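## Task

Get all the beads out of the dispenser and into the white cup, then set that cup upright on the dispenser's tray. One loose bead left on the tray or table is acceptable. The result only counts if it holds without the robot supporting anything. Finish by opening the grippers and pulling the arms away.

## Robot and tools

Robot: two arms, left_arm and right_arm, facing each other across a table, each ending in a parallel two-finger gripper. The left arm's base sits on the +y side. The names say nothing about which side of a camera image an arm appears on. Scene 1 has one reference image, titled dispenser manual, which show_instructions returns.

World frame (used in results): origin at the table centre, +z up, table surface at z = +0.020 m. Positions are in metres, orientations as quaternions wxyz, velocities in m/s and rad/s. Printed hand positions may be somewhat wrong, worse when an arm is stretched far. Gripper frame: fingers point along the gripper's +x, and they close and open along its y. The reported end-effector point lies between the pads, roughly 3 to 4 cm short of the fingertips.

The 14-number row (every moving call uses it): a single flat list for both arms, first the 7 numbers for left_arm, then the 7 for right_arm, always all 14 even if one arm stays still. Each block is dx, dy, dz, rx, ry, rz, opening, all in [-1, 1]. The first six are an offset, not a pose: a target shift expressed in that gripper's own axes, counted from the gripper's pose in the latest result that showed it (before any such result in the scene, and for any call after the first in one reply, from where the gripper is when the action begins). Scale: 1.0 = 0.6 m for dx, dy, dz and 180 degrees for rotation; rx, ry, rz form one rotation vector. Zeros are not a pause: they pull the arm back to that reference pose. To keep an arm still, send in a reply's first call whatever offset returns it to its desired pose, and zeros after that. Opening is absolute: +1 is fully open (0.088 m), empty fingers touch near -0.80, and values down to -1 close no further. Closing from fully open takes about 0.5 s or more.

Tools:
- execute_actions {actions, pictures}. actions holds at most one item. An empty list just reports the state. {"rows": [...], "steps": n} runs up to 15 control steps of 1/30 s (default 15); each row covers one step, every row measured from the same reference pose, and the final row repeats if rows run out. {"steps": n} with no rows waits up to 300 steps, counted from the last result, so thinking time eats into it. pictures (true/false) toggles camera images. A rejected call moves nothing.
- move {target, speed}. target is one 14-number row as above. Each gripper travels a straight line toward its target, both finishing together, lasting 0.5 to 10 s (cut off at 10 s). speed is the path top speed in m/s, 0.002 to 0.5, default 0.25; turning is capped at twice that in rad/s. Openings are sent at the start. Nothing slows for obstacles or the other arm, grippers lag and can overshoot speed near full reach. Faster contact hits harder, and aiming further past a contact pushes harder. The result adds a move: line (done, off_target, moving, held, fault; limits such as paced = target clipped, held = some steps blocked, after which the arm may jump faster) plus each gripper's distance from its target. If only one arm is named, the other finished fine.
- wait {seconds}: 0 to 10 s of letting the scene run with no new command.
- zoom_image {camera, region}: enlarge part of the latest image of cam_high, cam_low, cam_left_wrist or cam_right_wrist; region is [x0, y0, x1, y1] pixels from the top-left, at most 504 by 504. Images are 504x504.
- show_instructions: shows the reference images.
The result gives the next scene's task.

Control details: each control step, the commanded pose is limited to 70 mm and 16 degrees from the measured pose, then solved by damped inverse kinematics, favouring position over orientation. After an action ends an arm only continues up to its last clipped pose, so long reaches need several calls; check the reported pose and tilt afterwards, since friction can stop an arm short or leave it tilted, and tiny moves may do nothing. A Hand target line shows where each gripper is currently being driven. HELD marks steps where a clearance check withheld part of a command; a pose unreachable line names the arm affected.

Gripping: grip_measured is the finger opening on the command scale (each arm's last joint value gives metres), with a fixed error up to about 1 mm, and reads up to 0.061 narrower while squeezing hard. To hold something, command roughly 0.07 below grip_measured; smaller differences grip more gently. Very thin parts (under about 3 mm) get less force.

Joint ranges (rad): waist -3.054..3.054, shoulder 0..3.142, elbow 0..2.356, wrist pitch -1.571..1.571, wrist yaw -1.571..1.571, wrist roll -3.142..3.142. Load limits (N m): waist 17.4, shoulder 21.6, elbow 21.5, wrist pitch 5.67, wrist yaw 5.65, wrist roll 5.3; hitting one freezes that arm for 10 s. Holding loads heats motors: MOTOR HOT appears from 50 °C, and at 95 °C an OVER-TEMPERATURE FAULT holds the arm, possibly cutting its power.

Avoid: knocking anything off the table, letting the arms collide or push on each other, dropping or slamming the cup, spilling beads, hard pushes. Occasional external tugs on held parts or nudges to loose objects can happen. Before finishing, confirm the cup stands upright on the tray by itself, then open and withdraw both grippers.

Each tool is called as a command line: name --argument value for each argument, lists and objects as JSON in quotes; but a table of rows of numbers goes row by row, as --pt "numbers of a row", without its own name.

Reference images:

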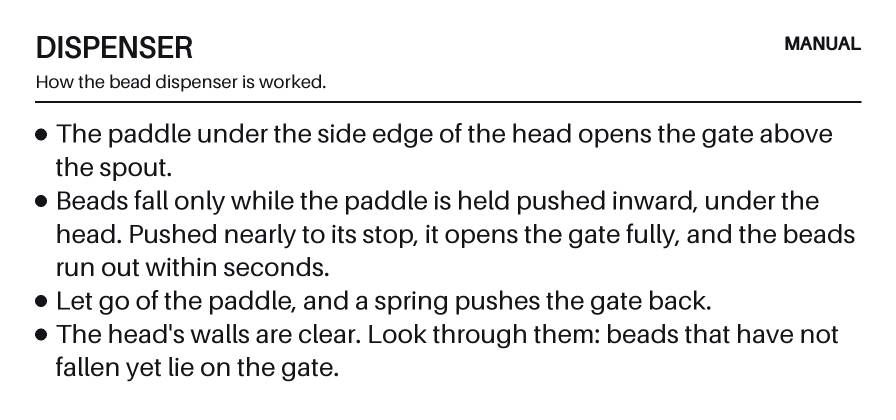

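## Session

execute_actions --actions '[]'

Scene clock: 0.00 s of 4050.00 s.
left_arm: end_effector_position=(-0.2941, +0.2376, +0.1195) grip_measured=+0.819 end_effector_quat_wxyz=(-0.307, +0.263, -0.875, +0.267) end_effector_velocity=(+0.002, -0.001, -0.001) end_effector_angular_velocity=(+0.004, -0.003, +0.012) | right_arm: end_effector_position=(+0.2072, -0.4803, +0.2446) grip_measured=+0.819 end_effector_quat_wxyz=(+0.578, -0.545, +0.531, +0.295) end_effector_velocity=(-0.002, -0.001, -0.000) end_effector_angular_velocity=(+0.003, +0.011, +0.006)
Joint positions: left_arm=[-0.977  2.078  0.637  0.997 -0.399 -2.57   0.079] | right_arm=[-1.081  1.767  1.57  -1.186  0.313 -1.018  0.079]
Joint velocities: left_arm=[ 0.002 -0.002 -0.002 -0.007 -0.007 -0.007 -0.   ] | right_arm=[-0.002 -0.002 -0.002 -0.007 -0.007 -0.007 -0.   ]
Motor temperatures (°C, as the motors report them): left_arm=[26 23 27 25 24 24] | right_arm=[26 26 27 25 25 26]
Heat: left arm: hottest elbow 27 °C (+0.0 °C/min); right arm: hottest elbow 27 °C (+0.0 °C/min).
Hand target (left_arm): -0.294, +0.238, +0.120; +0.307, -0.263, +0.875, -0.267
Hand target (right_arm): +0.207, -0.480, +0.245; +0.578, -0.545, +0.531, +0.295

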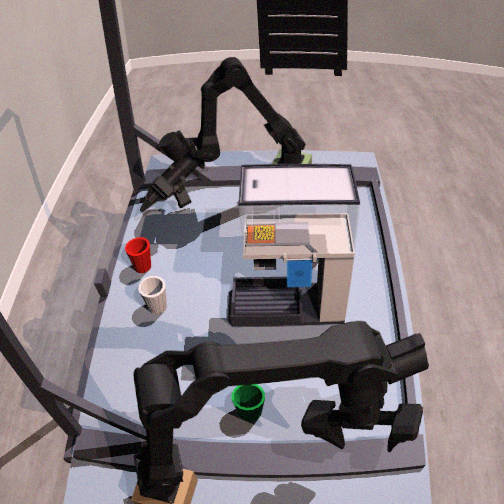

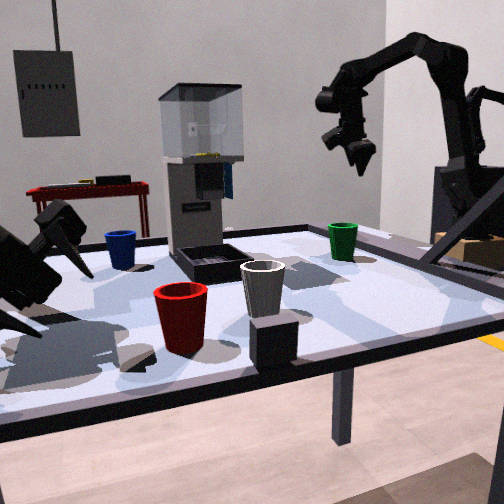

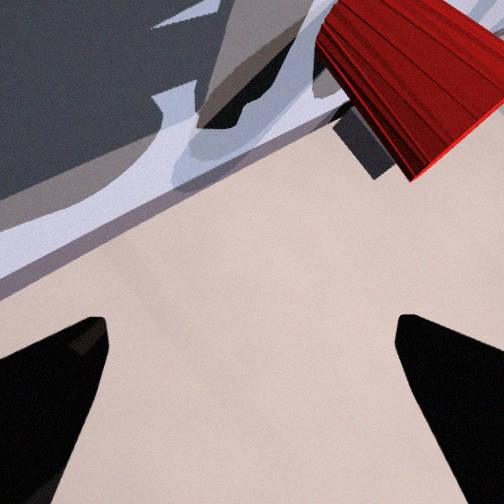

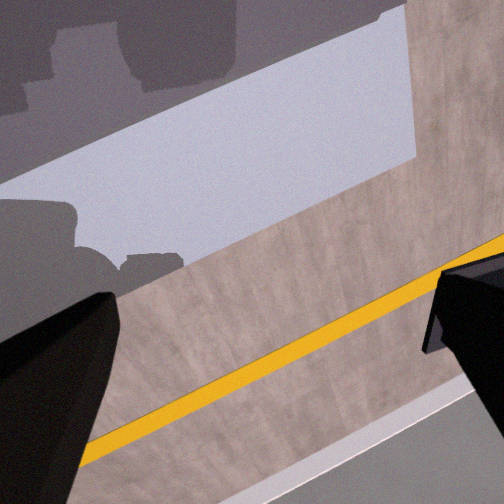

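zoom_image --camera "cam_high" --region '[100, 150, 400, 350]'

zoom_image --camera "cam_low" --region '[130, 70, 330, 330]'

Region (100, 150, 400, 350) of cam_high's 504x504 image, scaled by 1.680, with more detail than that image has.

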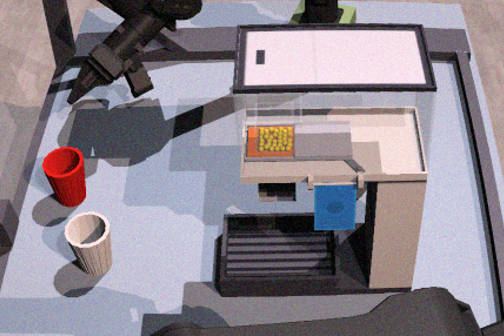

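Region (130, 70, 330, 330) of cam_low's 504x504 image, scaled by 1.938, with more detail than that image has; it fills the left 388 columns of this view, and the rest is white.

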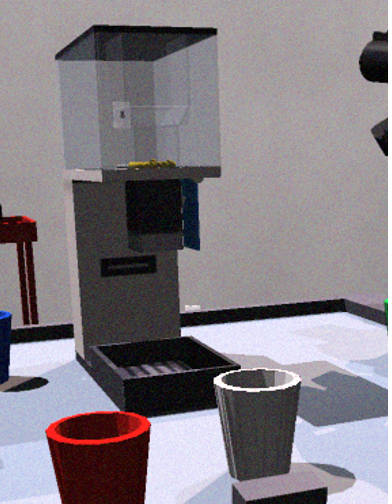

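move --target '[0,0,0,0,0,0,1,-0.172,0.763,0.175,-0.023,-0.421,0.136,1]' --speed 0.3

Scene clock: 27.63 s of 4050.00 s.
left_arm: end_effector_position=(-0.2941, +0.2376, +0.1195) grip_measured=+0.979 end_effector_quat_wxyz=(-0.307, +0.263, -0.875, +0.267) end_effector_velocity=(+0.002, +0.001, -0.003) end_effector_angular_velocity=(+0.016, +0.001, +0.013) | right_arm: end_effector_position=(-0.2129, -0.2472, +0.1901) grip_measured=+0.979 end_effector_quat_wxyz=(+0.690, -0.142, +0.151, +0.693) end_effector_velocity=(-0.000, +0.002, -0.003) end_effector_angular_velocity=(+0.003, -0.009, -0.001)
Joint positions: left_arm=[-0.977  2.078  0.637  0.997 -0.399 -2.57   0.087] | right_arm=[0.533 1.095 0.282 0.373 0.314 0.159 0.087]
Joint velocities: left_arm=[-0.002  0.002 -0.002 -0.007 -0.007 -0.022  0.   ] | right_arm=[ 0.002  0.027 -0.007  0.037  0.007 -0.007  0.   ]
Motor temperatures (°C, as the motors report them): left_arm=[26 28 28 29 24 24] | right_arm=[26 29 29 26 25 26]
Heat: left arm: hottest wrist pitch 29 °C (+4.3 °C/min); right arm: hottest shoulder 29 °C (+4.3 °C/min).
Hand target (left_arm): -0.294, +0.238, +0.120; +0.307, -0.263, +0.875, -0.267
Hand target (right_arm): -0.212, -0.249, +0.185; +0.692, -0.145, +0.154, +0.690
Off the commanded pose (left_arm): 0.000 m, 0 deg.
Off the commanded pose (right_arm): 0.012 m, 1 deg.
After step 90, 21.57 s passed at rest.
move: off_target (right_arm)
camera_calibration (this result's frames):
cam_right_wrist: T_world_to_cam=[[0.999173, -0.0343099, -0.0218403, 0.213616], [-0.0399863, -0.730534, -0.681705, -0.0393283], [0.0074341, 0.682014, -0.731301, 0.383393], [0, 0, 0, 1]] pos_world=[-0.217863, -0.282881, 0.258231]

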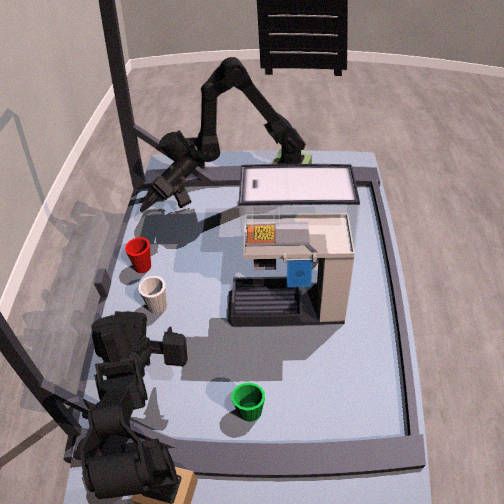

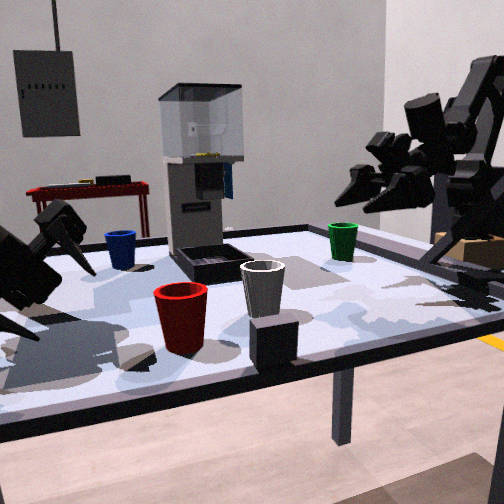

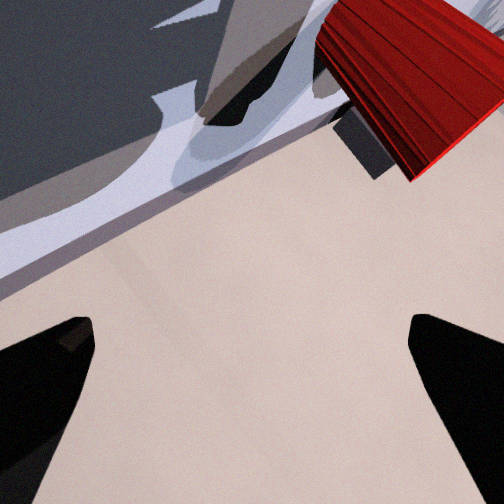

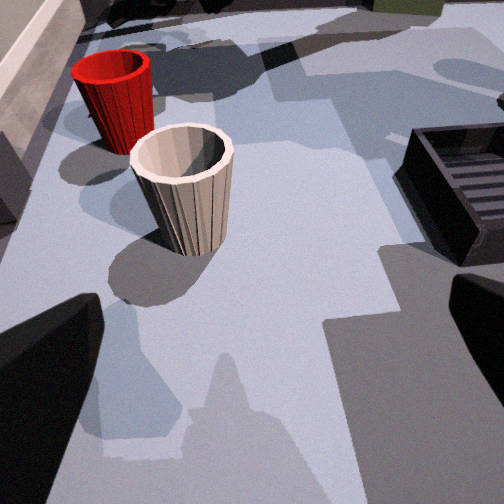

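move --target '[0,0,0,0,0,0,1,0.218,0.078,-0.095,0,0,0,1]'

Scene clock: 31.63 s of 4050.00 s.
left_arm: end_effector_position=(-0.2941, +0.2376, +0.1195) grip_measured=+0.979 end_effector_quat_wxyz=(-0.307, +0.263, -0.875, +0.267) end_effector_velocity=(+0.001, -0.002, -0.001) end_effector_angular_velocity=(-0.006, -0.013, +0.006) | right_arm: end_effector_position=(-0.2609, -0.1539, +0.0842) grip_measured=+0.979 end_effector_quat_wxyz=(+0.689, -0.142, +0.155, +0.694) end_effector_velocity=(+0.000, +0.004, +0.002) end_effector_angular_velocity=(+0.013, -0.018, -0.000)
Joint positions: left_arm=[-0.977  2.078  0.637  0.997 -0.399 -2.57   0.087] | right_arm=[0.577 2.048 0.537 1.059 0.349 0.187 0.087]
Joint velocities: left_arm=[ 0.002  0.002  0.002 -0.007 -0.007  0.007  0.   ] | right_arm=[-0.002  0.007  0.012  0.007  0.007 -0.022 -0.   ]
Motor temperatures (°C, as the motors report them): left_arm=[26 29 28 29 24 24] | right_arm=[26 29 29 27 25 26]
Heat: left arm: hottest shoulder 29 °C (+3.8 °C/min); right arm: hottest shoulder 29 °C (+3.8 °C/min).
Hand target (left_arm): -0.294, +0.238, +0.120; +0.307, -0.263, +0.875, -0.267
Hand target (right_arm): -0.262, -0.151, +0.084; +0.690, -0.142, +0.151, +0.693
Off the commanded pose (left_arm): 0.000 m, 0 deg.
Off the commanded pose (right_arm): 0.004 m, 1 deg.
move: done
camera_calibration (this result's frames):
cam_right_wrist: T_world_to_cam=[[0.999066, -0.0329568, -0.0279621, 0.263117], [-0.0431846, -0.734754, -0.676958, -0.047183], [0.00176508, 0.677533, -0.73549, 0.240853], [0, 0, 0, 1]] pos_world=[-0.265334, -0.189182, 0.152561]

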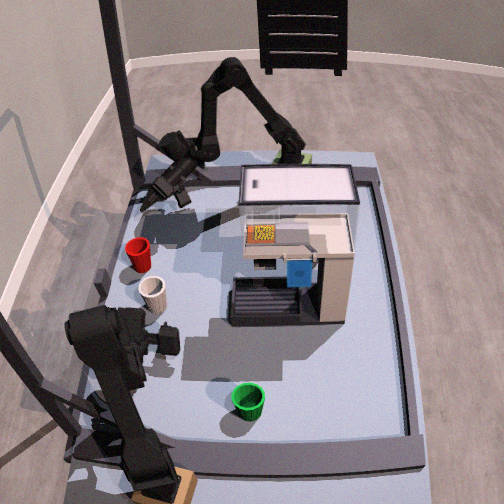

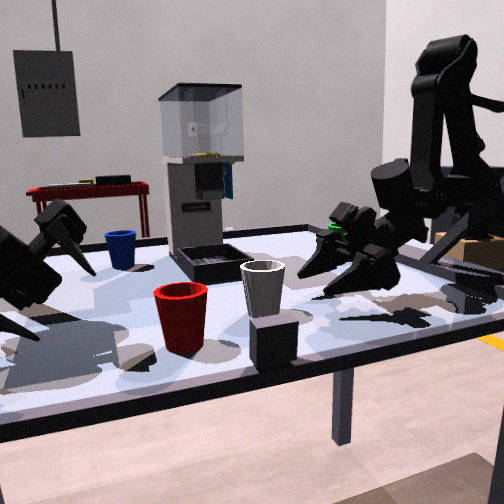

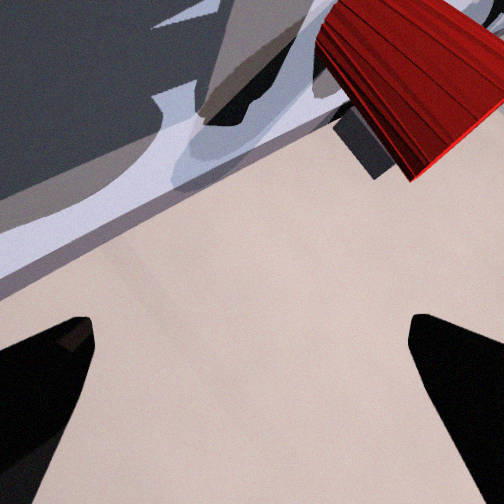

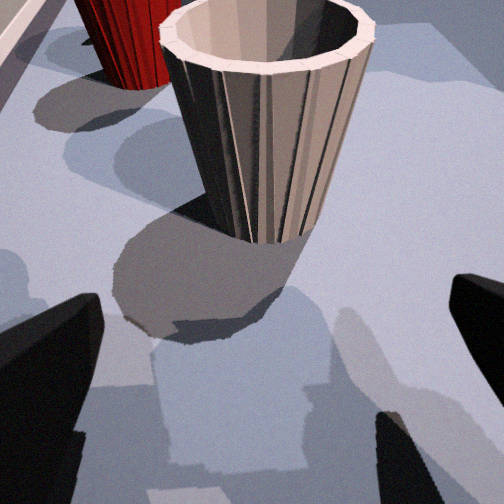

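move --target '[0,0,0,0,0,0,1,0.174,-0.003,0.060,0,0,0,1]' --speed 0.1

Scene clock: 35.77 s of 4050.00 s.
left_arm: end_effector_position=(-0.2941, +0.2376, +0.1195) grip_measured=+0.979 end_effector_quat_wxyz=(-0.307, +0.263, -0.875, +0.267) end_effector_velocity=(-0.001, -0.000, +0.003) end_effector_angular_velocity=(-0.002, +0.015, +0.007) | right_arm: end_effector_position=(-0.2594, -0.0472, +0.0746) grip_measured=+0.979 end_effector_quat_wxyz=(+0.691, -0.141, +0.156, +0.692) end_effector_velocity=(+0.001, +0.004, +0.000) end_effector_angular_velocity=(+0.002, -0.003, +0.002)
Joint positions: left_arm=[-0.977  2.078  0.637  0.997 -0.399 -2.57   0.087] | right_arm=[0.466 2.271 0.982 0.851 0.253 0.139 0.087]
Joint velocities: left_arm=[-0.002 -0.002  0.002  0.007 -0.007 -0.007 -0.   ] | right_arm=[-0.007  0.007  0.017 -0.007 -0.007 -0.007  0.   ]
Motor temperatures (°C, as the motors report them): left_arm=[26 29 28 30 24 24] | right_arm=[26 29 29 27 25 26]
Heat: left arm: hottest wrist pitch 30 °C (+5.0 °C/min); right arm: hottest shoulder 29 °C (+3.4 °C/min).
Hand target (left_arm): -0.294, +0.238, +0.120; +0.307, -0.263, +0.875, -0.267
Hand target (right_arm): -0.259, -0.044, +0.073; +0.689, -0.142, +0.155, +0.693
Off the commanded pose (left_arm): 0.000 m, 0 deg.
Off the commanded pose (right_arm): 0.003 m, 0 deg.
move: done
camera_calibration (this result's frames):
cam_right_wrist: T_world_to_cam=[[0.998874, -0.0377963, -0.0286803, 0.264719], [-0.0472311, -0.734655, -0.676795, 0.0237858], [0.00451028, 0.677387, -0.735613, 0.162185], [0, 0, 0, 1]] pos_world=[-0.264029, -0.0823821, 0.142995]

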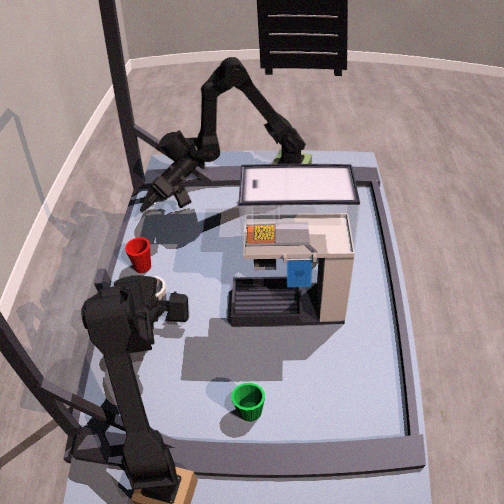

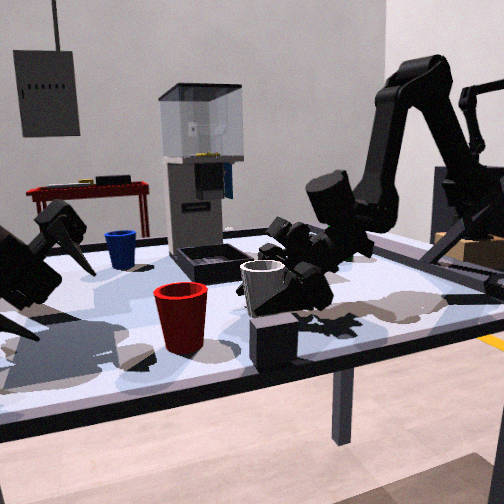

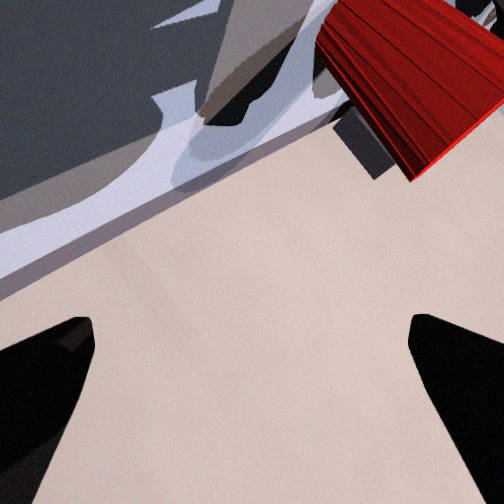

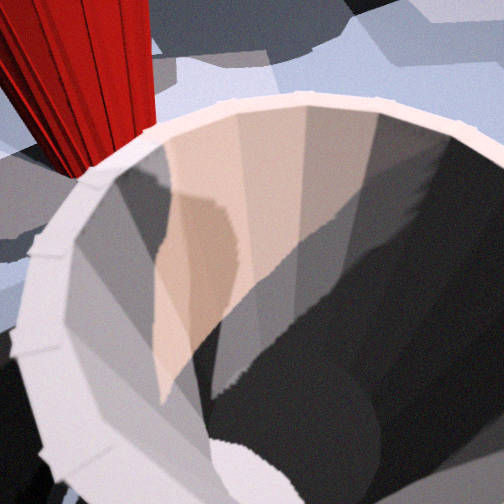

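execute_actions --actions '[{"rows":[[0,0,0,0,0,0,1,0,0,0,0,0,0,0.25]],"steps":15}]'

Scene clock: 38.23 s of 4050.00 s.
left_arm: end_effector_position=(-0.2941, +0.2376, +0.1195) grip_measured=+0.979 end_effector_quat_wxyz=(-0.307, +0.263, -0.875, +0.267) end_effector_velocity=(+0.001, +0.000, -0.001) end_effector_angular_velocity=(+0.004, -0.003, +0.007) | right_arm: end_effector_position=(-0.2591, -0.0465, +0.0748) grip_measured=+0.270 end_effector_quat_wxyz=(+0.691, -0.141, +0.156, +0.692) end_effector_velocity=(+0.001, -0.002, -0.004) end_effector_angular_velocity=(-0.022, -0.010, +0.007)
Joint positions: left_arm=[-0.977  2.078  0.637  0.997 -0.399 -2.57   0.087] | right_arm=[0.465 2.272 0.985 0.85  0.252 0.139 0.052]
Joint velocities: left_arm=[-0.002 -0.002 -0.002 -0.007 -0.007 -0.007 -0.   ] | right_arm=[-0.002 -0.002 -0.002 -0.022 -0.007 -0.007 -0.005]
Motor temperatures (°C, as the motors report them): left_arm=[26 29 28 30 24 24] | right_arm=[26 29 29 27 25 26]
Heat: left arm: hottest wrist pitch 30 °C (+4.7 °C/min); right arm: hottest shoulder 29 °C (+3.1 °C/min).
Hand target (left_arm): -0.294, +0.238, +0.120; +0.307, -0.263, +0.875, -0.267
Hand target (right_arm): -0.260, -0.047, +0.075; +0.690, -0.141, +0.156, +0.692
Off the commanded pose (left_arm): 0.000 m, 0 deg.
Off the commanded pose (right_arm): 0.001 m, 0 deg.
Steps of this call (steps 1 to 59: nothing new was sent; steps 60 to 74: all 15 steps of this action). Readings (end_effector_position):
60: left_arm (-0.2941, +0.2376, +0.1195) | right_arm (-0.2597, -0.0466, +0.0748)
61: left_arm (-0.2941, +0.2376, +0.1195) | right_arm (-0.2597, -0.0466, +0.0748)
63: left_arm (-0.2941, +0.2376, +0.1195) | right_arm (-0.2597, -0.0466, +0.0748)
67: left_arm (-0.2941, +0.2376, +0.1195) | right_arm (-0.2597, -0.0466, +0.0748)
74: the state above
camera_calibration (this result's frames):
cam_right_wrist: T_world_to_cam=[[0.998833, -0.0385745, -0.0290751, 0.264374], [-0.0480677, -0.734152, -0.677282, 0.0242635], [0.00478024, 0.677889, -0.735149, 0.161949], [0, 0, 0, 1]] pos_world=[-0.263673, -0.0817722, 0.143177]

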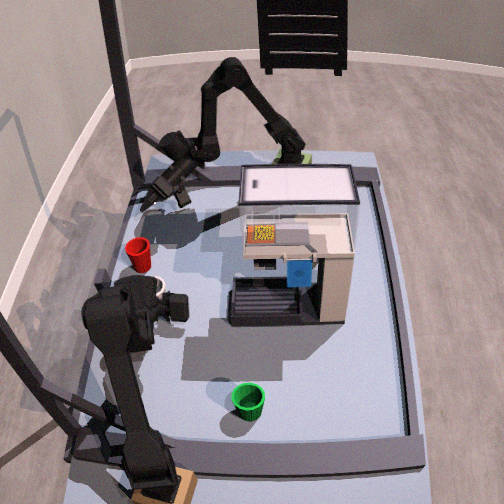

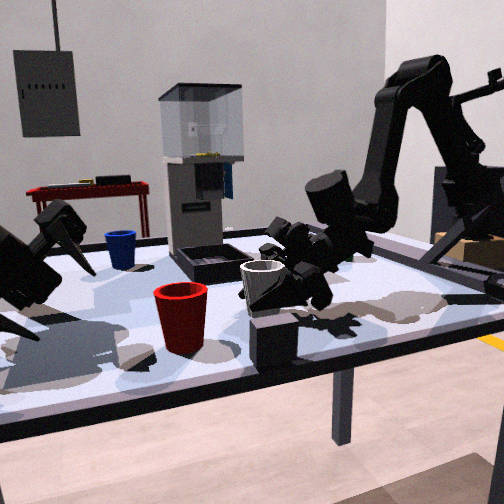

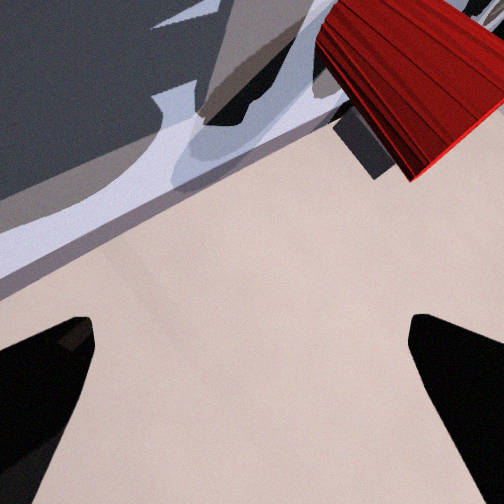

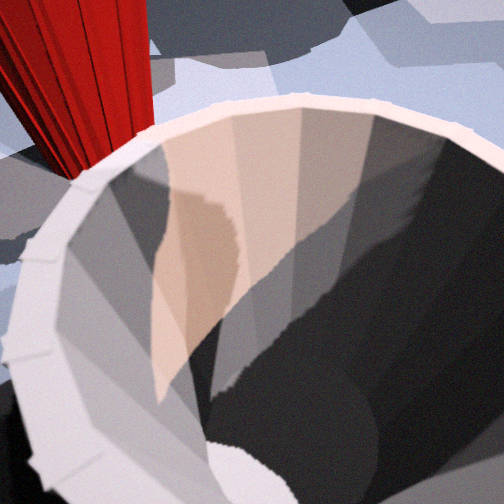

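execute_actions --actions '[{"rows":[[0,0,0,0,0,0,1,0,0,0,0,0,0,0.1]],"steps":10}]' --pictures false

Scene clock: 39.80 s of 4050.00 s.
left_arm: end_effector_position=(-0.2941, +0.2376, +0.1195) grip_measured=+0.979 end_effector_quat_wxyz=(-0.307, +0.263, -0.875, +0.267) end_effector_velocity=(-0.001, +0.002, +0.001) end_effector_angular_velocity=(+0.006, +0.013, -0.006) | right_arm: end_effector_position=(-0.2589, -0.0465, +0.0748) grip_measured=+0.236 end_effector_quat_wxyz=(+0.691, -0.141, +0.156, +0.692) end_effector_velocity=(+0.000, -0.001, -0.001) end_effector_angular_velocity=(-0.008, -0.019, +0.013)
Joint positions: left_arm=[-0.977  2.078  0.637  0.997 -0.399 -2.57   0.087] | right_arm=[0.464 2.272 0.985 0.85  0.252 0.139 0.051]
Joint velocities: left_arm=[-0.002 -0.002 -0.002  0.007  0.007 -0.007  0.   ] | right_arm=[-0.002 -0.002 -0.002 -0.007 -0.007 -0.022 -0.   ]
Motor temperatures (°C, as the motors report them): left_arm=[26 29 28 30 24 24] | right_arm=[26 30 29 27 25 26]
Heat: left arm: hottest wrist pitch 30 °C (+4.5 °C/min); right arm: hottest shoulder 30 °C (+4.5 °C/min).
Hand target (left_arm): -0.294, +0.238, +0.120; +0.307, -0.263, +0.875, -0.267
Hand target (right_arm): -0.259, -0.047, +0.075; +0.691, -0.141, +0.156, +0.692
Off the commanded pose (left_arm): 0.000 m, 0 deg.
Off the commanded pose (right_arm): 0.000 m, 0 deg.
Steps of this call (steps 1 to 37: nothing new was sent; steps 38 to 47: all 10 steps of this action). Readings (end_effector_position):
38: left_arm (-0.2941, +0.2376, +0.1195) | right_arm (-0.2591, -0.0465, +0.0748)
39: left_arm (-0.2941, +0.2376, +0.1195) | right_arm (-0.2591, -0.0465, +0.0748)
41: left_arm (-0.2941, +0.2376, +0.1195) | right_arm (-0.2589, -0.0465, +0.0748)
45: left_arm (-0.2941, +0.2376, +0.1195) | right_arm (-0.2589, -0.0465, +0.0748)
47: the state above

move --target '[0,0,0,0,0,0,1,-0.05,0,0.114,0,0,0,0.1]' --speed 0.2

move --target '[0,0,0,0,0,0,1,-0.2,-0.42,-0.09,0,0,0,0.1]' --speed 0.2

Scene clock: 43.17 s of 4050.00 s.
left_arm: end_effector_position=(-0.2941, +0.2376, +0.1195) grip_measured=+0.979 end_effector_quat_wxyz=(-0.307, +0.263, -0.875, +0.267) end_effector_velocity=(+0.000, +0.002, -0.001) end_effector_angular_velocity=(+0.004, -0.003, +0.002) | right_arm: end_effector_position=(-0.2565, -0.0512, +0.1320) grip_measured=+0.236 end_effector_quat_wxyz=(+0.690, -0.158, +0.165, +0.687) end_effector_velocity=(-0.002, +0.001, +0.012) end_effector_angular_velocity=(+0.018, +0.022, +0.014)
Joint positions: left_arm=[-0.977  2.078  0.637  0.997 -0.399 -2.57   0.087] | right_arm=[0.462 2.059 0.995 0.586 0.252 0.139 0.051]
Joint velocities: left_arm=[-0.007 -0.002 -0.002 -0.007 -0.007 -0.007 -0.   ] | right_arm=[-0.002 -0.027  0.002 -0.007 -0.022  0.007 -0.   ]
Motor temperatures (°C, as the motors report them): left_arm=[26 30 28 30 24 24] | right_arm=[26 30 29 28 25 26]
Heat: left arm: hottest shoulder 30 °C (+4.2 °C/min); right arm: hottest shoulder 30 °C (+4.2 °C/min).
Hand target (left_arm): -0.294, +0.238, +0.120; +0.307, -0.263, +0.875, -0.267
Hand target (right_arm): -0.257, -0.046, +0.150; +0.691, -0.141, +0.156, +0.692
Off the commanded pose (left_arm): 0.000 m, 0 deg.
Off the commanded pose (right_arm): 0.018 m, 2 deg.
move: off_target (right_arm)
camera_calibration (this result's frames):
cam_right_wrist: T_world_to_cam=[[0.998996, -0.0417412, -0.0162565, 0.261472], [-0.0423043, -0.7598, -0.648779, 0.0560603], [0.0147291, 0.648816, -0.760803, 0.211605], [0, 0, 0, 1]] pos_world=[-0.261955, -0.0837836, 0.201611]

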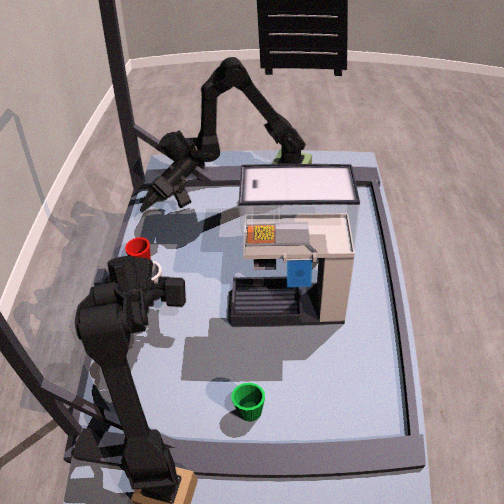

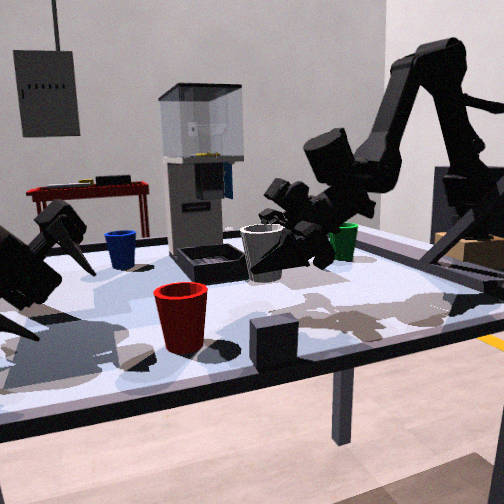

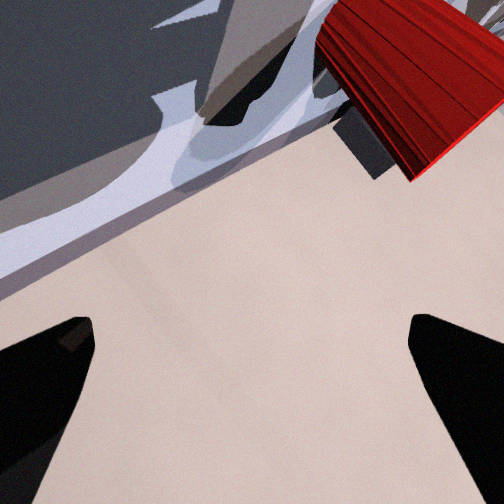

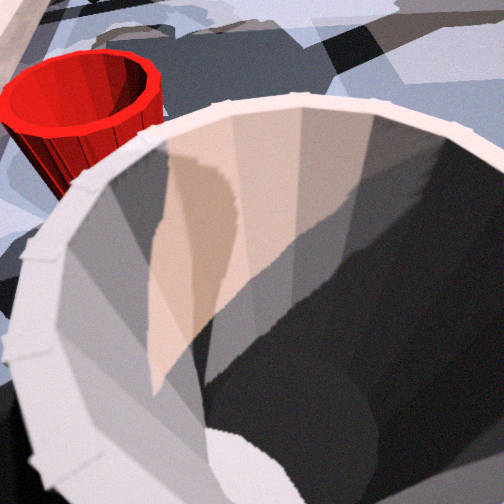

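Scene clock: 45.17 s of 4050.00 s.
left_arm: end_effector_position=(-0.2941, +0.2376, +0.1195) grip_measured=+0.979 end_effector_quat_wxyz=(-0.307, +0.263, -0.875, +0.267) end_effector_velocity=(+0.000, +0.002, -0.001) end_effector_angular_velocity=(-0.006, -0.013, -0.004) | right_arm: end_effector_position=(-0.0055, -0.1861, +0.1262) grip_measured=+0.236 end_effector_quat_wxyz=(+0.689, -0.165, +0.177, +0.683) end_effector_velocity=(+0.002, -0.004, -0.001) end_effector_angular_velocity=(-0.008, +0.013, +0.005)
Joint positions: left_arm=[-0.977  2.078  0.637  0.997 -0.399 -2.57   0.087] | right_arm=[-0.39   1.764  0.553  0.648 -0.493 -0.273  0.051]
Joint velocities: left_arm=[-0.007 -0.002 -0.002 -0.007 -0.007  0.007 -0.   ] | right_arm=[-0.017 -0.007 -0.002 -0.022 -0.022 -0.007 -0.   ]
Motor temperatures (°C, as the motors report them): left_arm=[26 30 28 31 24 24] | right_arm=[26 31 29 28 25 26]
Heat: left arm: hottest wrist pitch 31 °C (+5.3 °C/min); right arm: hottest shoulder 31 °C (+5.3 °C/min).
Hand target (left_arm): -0.294, +0.238, +0.120; +0.307, -0.263, +0.875, -0.267
Hand target (right_arm): -0.003, -0.184, +0.135; +0.690, -0.162, +0.163, +0.686
Off the commanded pose (left_arm): 0.000 m, 0 deg.
Off the commanded pose (right_arm): 0.009 m, 2 deg.
move: off_target (right_arm)
camera_calibration (this result's frames):
cam_right_wrist: T_world_to_cam=[[0.998581, -0.0491864, -0.0204289, 0.00417194], [-0.0511091, -0.777051, -0.62736, -0.0455619], [0.0149833, 0.627513, -0.778462, 0.28929], [0, 0, 0, 1]] pos_world=[-0.0108292, -0.216732, 0.196703]

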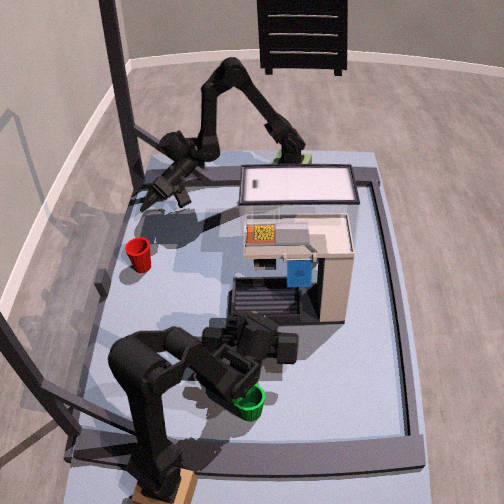

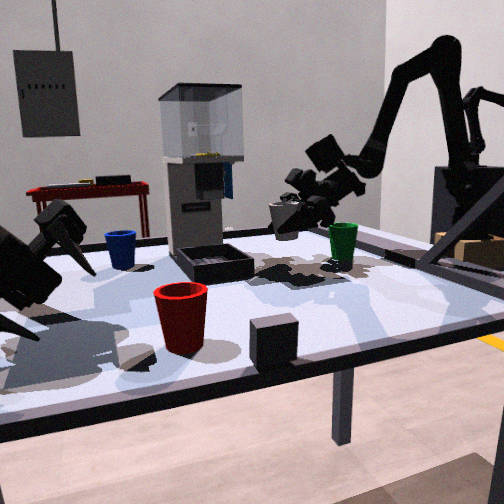

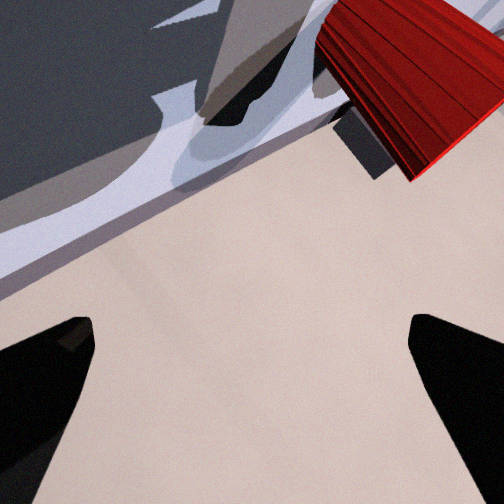

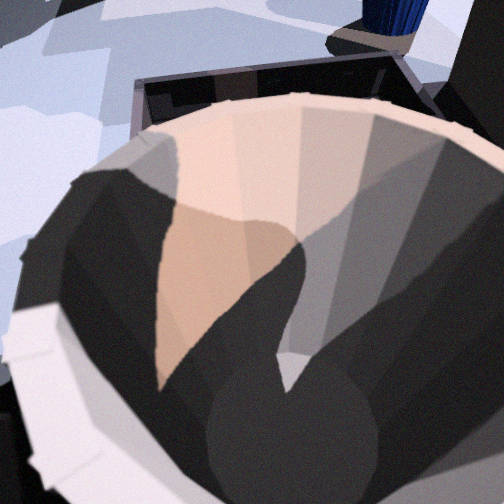

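move --target '[0,0,0,0,0,0,1,0.152,-0.025,0.055,0,-0.015,0,0.1]' --speed 0.1

zoom_image --camera "cam_low" --region '[150, 130, 380, 300]'

zoom_image --camera "cam_high" --region '[190, 220, 370, 370]'

Scene clock: 50.77 s of 4050.00 s.
left_arm: end_effector_position=(-0.2941, +0.2376, +0.1195) grip_measured=+0.979 end_effector_quat_wxyz=(-0.307, +0.263, -0.875, +0.267) end_effector_velocity=(+0.003, +0.001, -0.004) end_effector_angular_velocity=(+0.009, -0.017, +0.007) | right_arm: end_effector_position=(+0.0075, -0.0953, +0.1095) grip_measured=+0.234 end_effector_quat_wxyz=(+0.690, -0.150, +0.165, +0.689) end_effector_velocity=(-0.002, +0.001, -0.002) end_effector_angular_velocity=(-0.005, -0.027, +0.025)
Joint positions: left_arm=[-0.977  2.078  0.637  0.997 -0.399 -2.57   0.087] | right_arm=[-0.289  2.078  0.886  0.694 -0.423 -0.196  0.05 ]
Joint velocities: left_arm=[-0.002 -0.002 -0.002 -0.022 -0.007 -0.007 -0.   ] | right_arm=[ 0.002  0.007  0.007 -0.007 -0.007 -0.037 -0.   ]
Motor temperatures (°C, as the motors report them): left_arm=[26 30 28 31 24 24] | right_arm=[26 31 29 29 25 26]
Heat: left arm: hottest wrist pitch 31 °C (+4.7 °C/min); right arm: hottest shoulder 31 °C (+4.7 °C/min).
Hand target (left_arm): -0.294, +0.238, +0.120; +0.307, -0.263, +0.875, -0.267
Hand target (right_arm): +0.010, -0.091, +0.112; +0.693, -0.148, +0.161, +0.686
Off the commanded pose (left_arm): 0.000 m, 0 deg.
Off the commanded pose (right_arm): 0.006 m, 1 deg.
After step 90, 1.10 s passed at rest.
move: done
camera_calibration (this result's frames):
cam_right_wrist: T_world_to_cam=[[0.998727, -0.0421529, -0.0277192, -0.00324205], [-0.0499865, -0.752478, -0.656718, 0.0208138], [0.00682453, 0.657268, -0.753626, 0.219287], [0, 0, 0, 1]] pos_world=[0.0027818, -0.128605, 0.178839]

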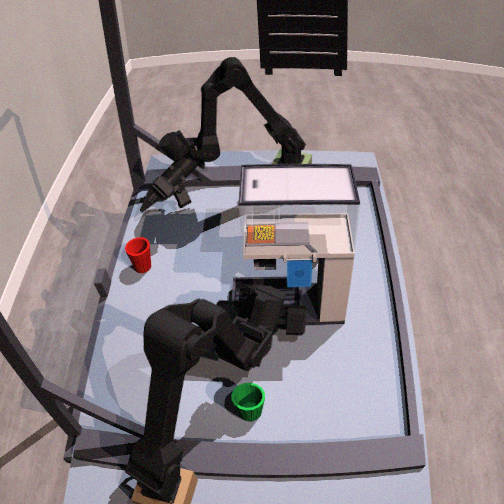

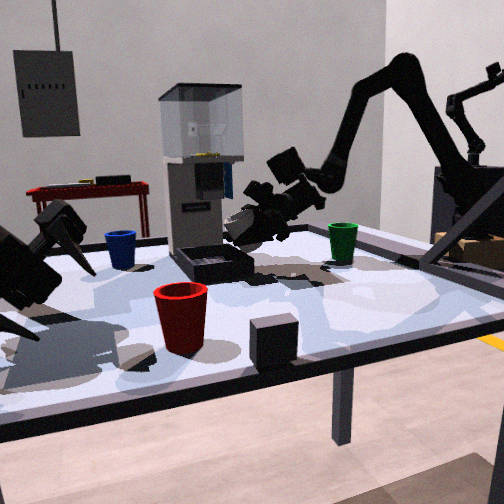

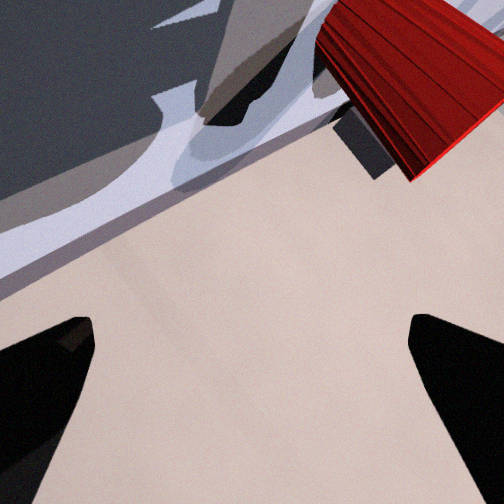

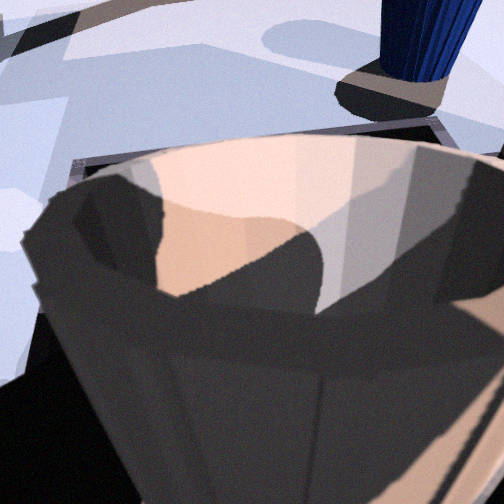

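Region (150, 130, 380, 300) of cam_low's 504x504 image, scaled by 2.191, with more detail than that image has; it fills the top 373 rows of this view, and the rest is white.

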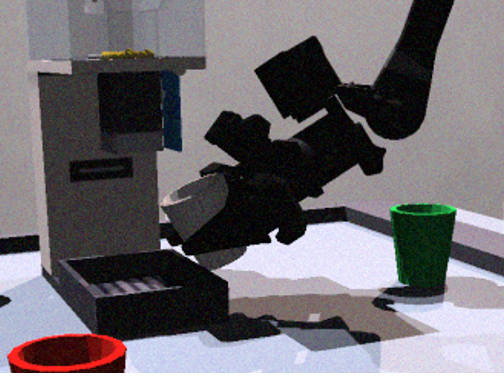

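Region (190, 220, 370, 370) of cam_high's 504x504 image, scaled by 2.800, with more detail than that image has.

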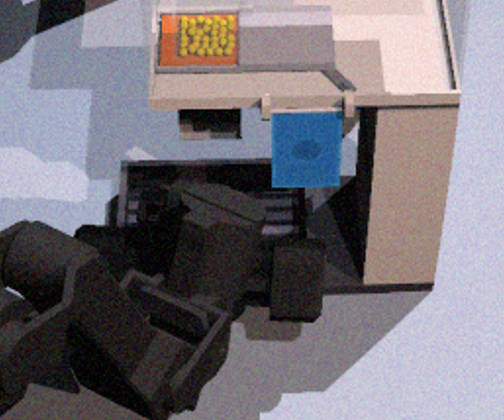

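move --target '[0,0,0,0,0,0,1,-0.04,0,0.032,0,-0.15,0,0.1]' --speed 0.1

zoom_image --camera "cam_low" --region '[150, 130, 380, 300]'

Scene clock: 58.43 s of 4050.00 s.
left_arm: end_effector_position=(-0.2941, +0.2376, +0.1195) grip_measured=+0.979 end_effector_quat_wxyz=(-0.307, +0.263, -0.875, +0.267) end_effector_velocity=(+0.002, -0.001, -0.001) end_effector_angular_velocity=(+0.004, -0.003, +0.012) | right_arm: end_effector_position=(+0.0076, -0.1069, +0.1426) grip_measured=+0.234 end_effector_quat_wxyz=(+0.710, +0.013, -0.005, +0.704) end_effector_velocity=(-0.002, -0.000, +0.005) end_effector_angular_velocity=(+0.019, -0.018, +0.010)
Joint positions: left_arm=[-0.977  2.078  0.637  0.997 -0.399 -2.57   0.087] | right_arm=[-0.321  2.293  0.753  1.568 -0.492  0.024  0.05 ]
Joint velocities: left_arm=[ 0.002 -0.002 -0.002 -0.007 -0.007 -0.007  0.   ] | right_arm=[ 0.002 -0.002 -0.002  0.022 -0.007 -0.007 -0.   ]
Motor temperatures (°C, as the motors report them): left_arm=[26 31 28 31 24 24] | right_arm=[26 31 29 29 25 26]
Heat: left arm: hottest shoulder 31 °C (+4.1 °C/min); right arm: hottest shoulder 31 °C (+4.1 °C/min).
Hand target (left_arm): -0.294, +0.238, +0.120; +0.307, -0.263, +0.875, -0.267
Hand target (right_arm): +0.008, -0.109, +0.137; +0.710, +0.014, +0.002, +0.704
Off the commanded pose (left_arm): 0.000 m, 0 deg.
Off the commanded pose (right_arm): 0.006 m, 1 deg.
joint sent to its limit (right arm) — the command would take joint 4 (wrist pitch) past its upper limit, so that joint was sent only as far as its limit.
After step 90, 1.97 s passed at rest.
move: done
camera_calibration (this result's frames):
cam_right_wrist: T_world_to_cam=[[0.998721, -0.0375944, -0.0338009, -0.00156712], [-0.0452982, -0.368575, -0.928494, 0.113547], [0.022448, 0.928837, -0.369807, 0.226007], [0, 0, 0, 1]] pos_world=[0.00163516, -0.168133, 0.188953]

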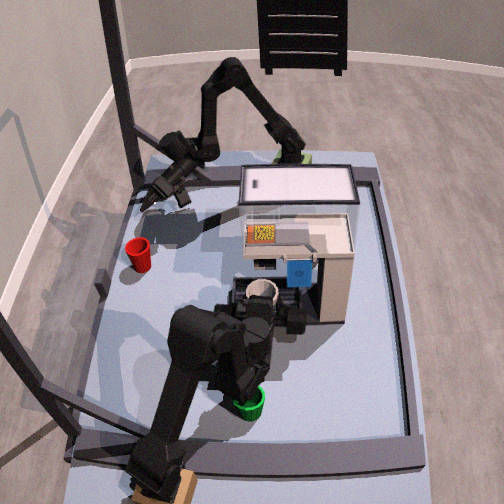

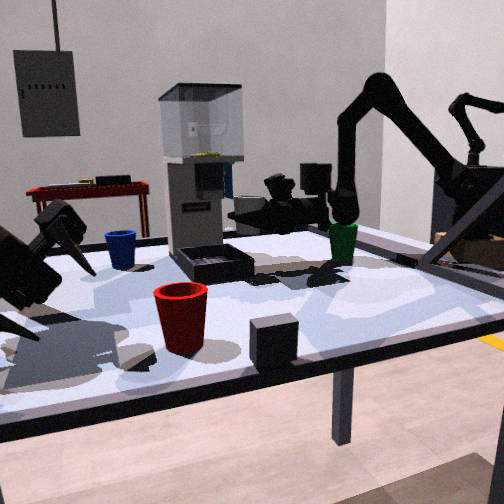

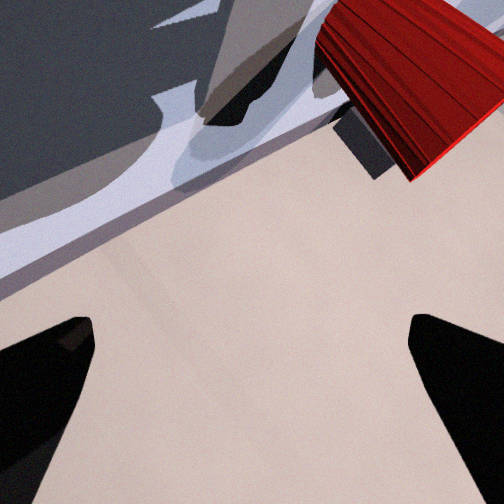

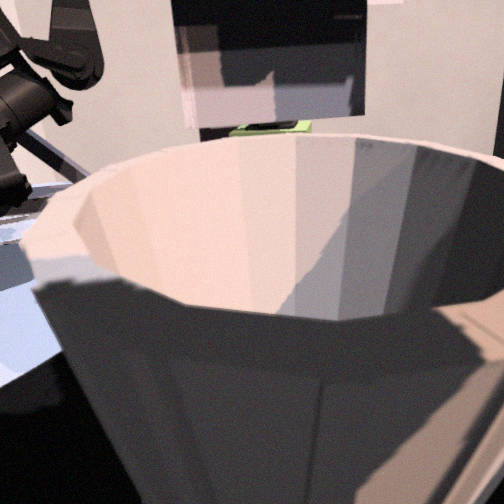

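Region (150, 130, 380, 300) of cam_low's 504x504 image, scaled by 2.191, with more detail than that image has; it fills the top 373 rows of this view, and the rest is white.

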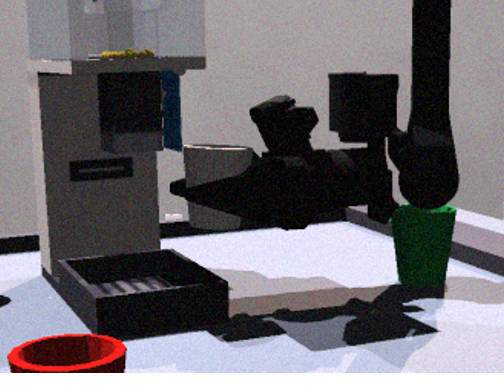

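move --target '[0,0,0,0,0,0,1,0.12,-0.003,-0.015,0,0.02,0,0.1]' --speed 0.06

zoom_image --camera "cam_low" --region '[150, 130, 380, 300]'

Scene clock: 63.57 s of 4050.00 s.
left_arm: end_effector_position=(-0.2941, +0.2376, +0.1195) grip_measured=+0.979 end_effector_quat_wxyz=(-0.307, +0.263, -0.875, +0.267) end_effector_velocity=(-0.001, +0.004, -0.001) end_effector_angular_velocity=(+0.000, -0.011, -0.017) | right_arm: end_effector_position=(+0.0089, -0.0388, +0.1311) grip_measured=+0.234 end_effector_quat_wxyz=(+0.709, -0.010, +0.027, +0.705) end_effector_velocity=(+0.001, +0.002, +0.001) end_effector_angular_velocity=(+0.002, -0.008, +0.005)
Joint positions: left_arm=[-0.977  2.078  0.637  0.997 -0.399 -2.57   0.087] | right_arm=[-0.241  2.366  1.031  1.278 -0.416  0.001  0.05 ]
Joint velocities: left_arm=[-0.007 -0.002 -0.002 -0.007  0.007  0.007 -0.001] | right_arm=[-0.002  0.002  0.012 -0.007 -0.007 -0.007 -0.   ]
Motor temperatures (°C, as the motors report them): left_arm=[26 31 28 32 24 24] | right_arm=[26 32 29 30 25 26]
Heat: left arm: hottest wrist pitch 32 °C (+5.0 °C/min); right arm: hottest shoulder 32 °C (+5.0 °C/min).
Hand target (left_arm): -0.294, +0.238, +0.120; +0.307, -0.263, +0.875, -0.267
Hand target (right_arm): +0.010, -0.035, +0.135; +0.710, -0.009, +0.018, +0.704
Off the commanded pose (left_arm): 0.000 m, 0 deg.
Off the commanded pose (right_arm): 0.006 m, 1 deg.
After step 90, 0.47 s passed at rest.
move: done
camera_calibration (this result's frames):
cam_right_wrist: T_world_to_cam=[[0.998319, -0.0372776, -0.0443785, 0.00070041], [-0.0562476, -0.438541, -0.896949, 0.121221], [0.0139743, 0.897938, -0.4399, 0.166578], [0, 0, 0, 1]] pos_world=[0.00379135, -0.0963903, 0.182038]

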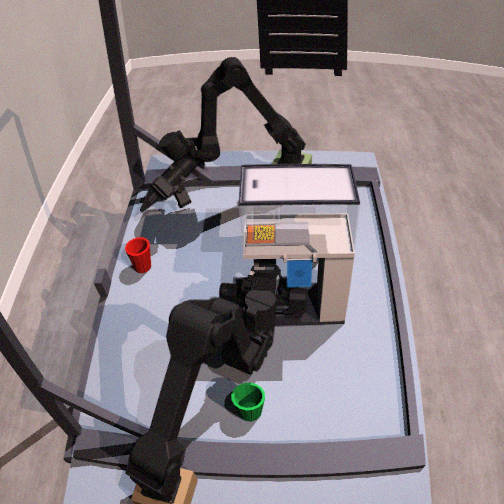

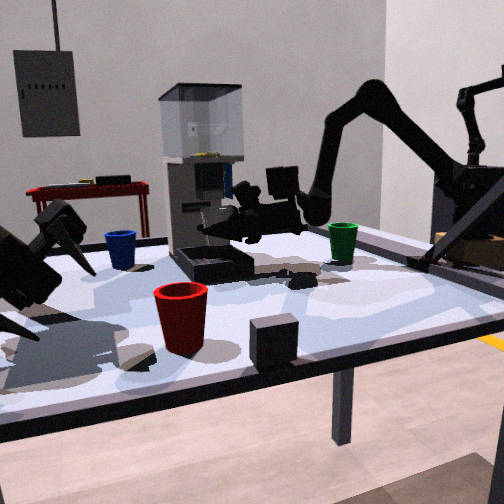

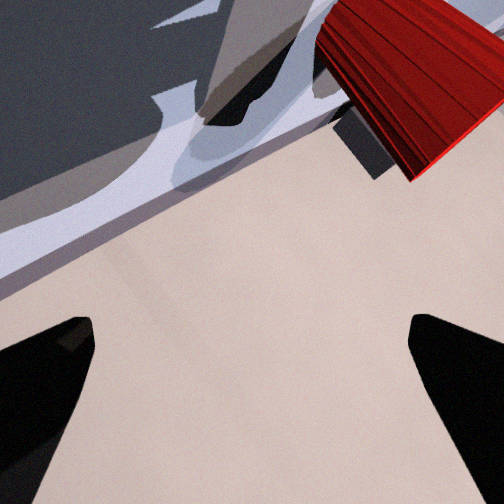

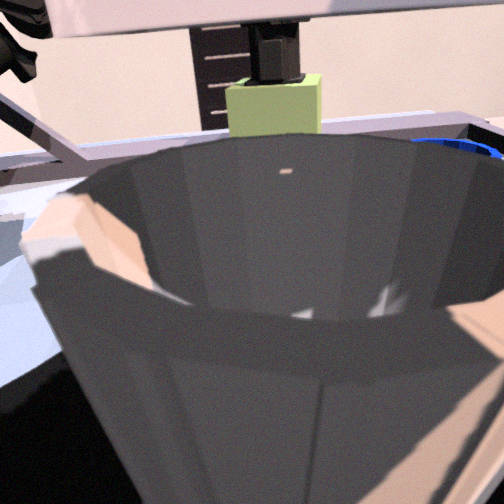

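Region (150, 130, 380, 300) of cam_low's 504x504 image, scaled by 2.191, with more detail than that image has; it fills the top 373 rows of this view, and the rest is white.

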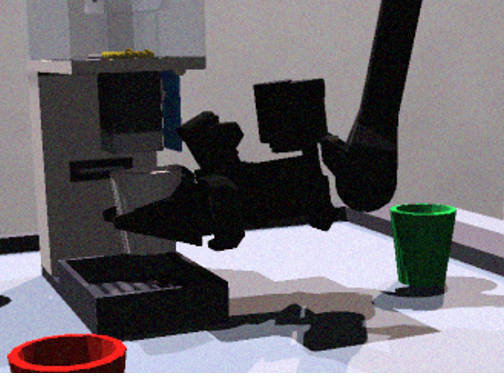

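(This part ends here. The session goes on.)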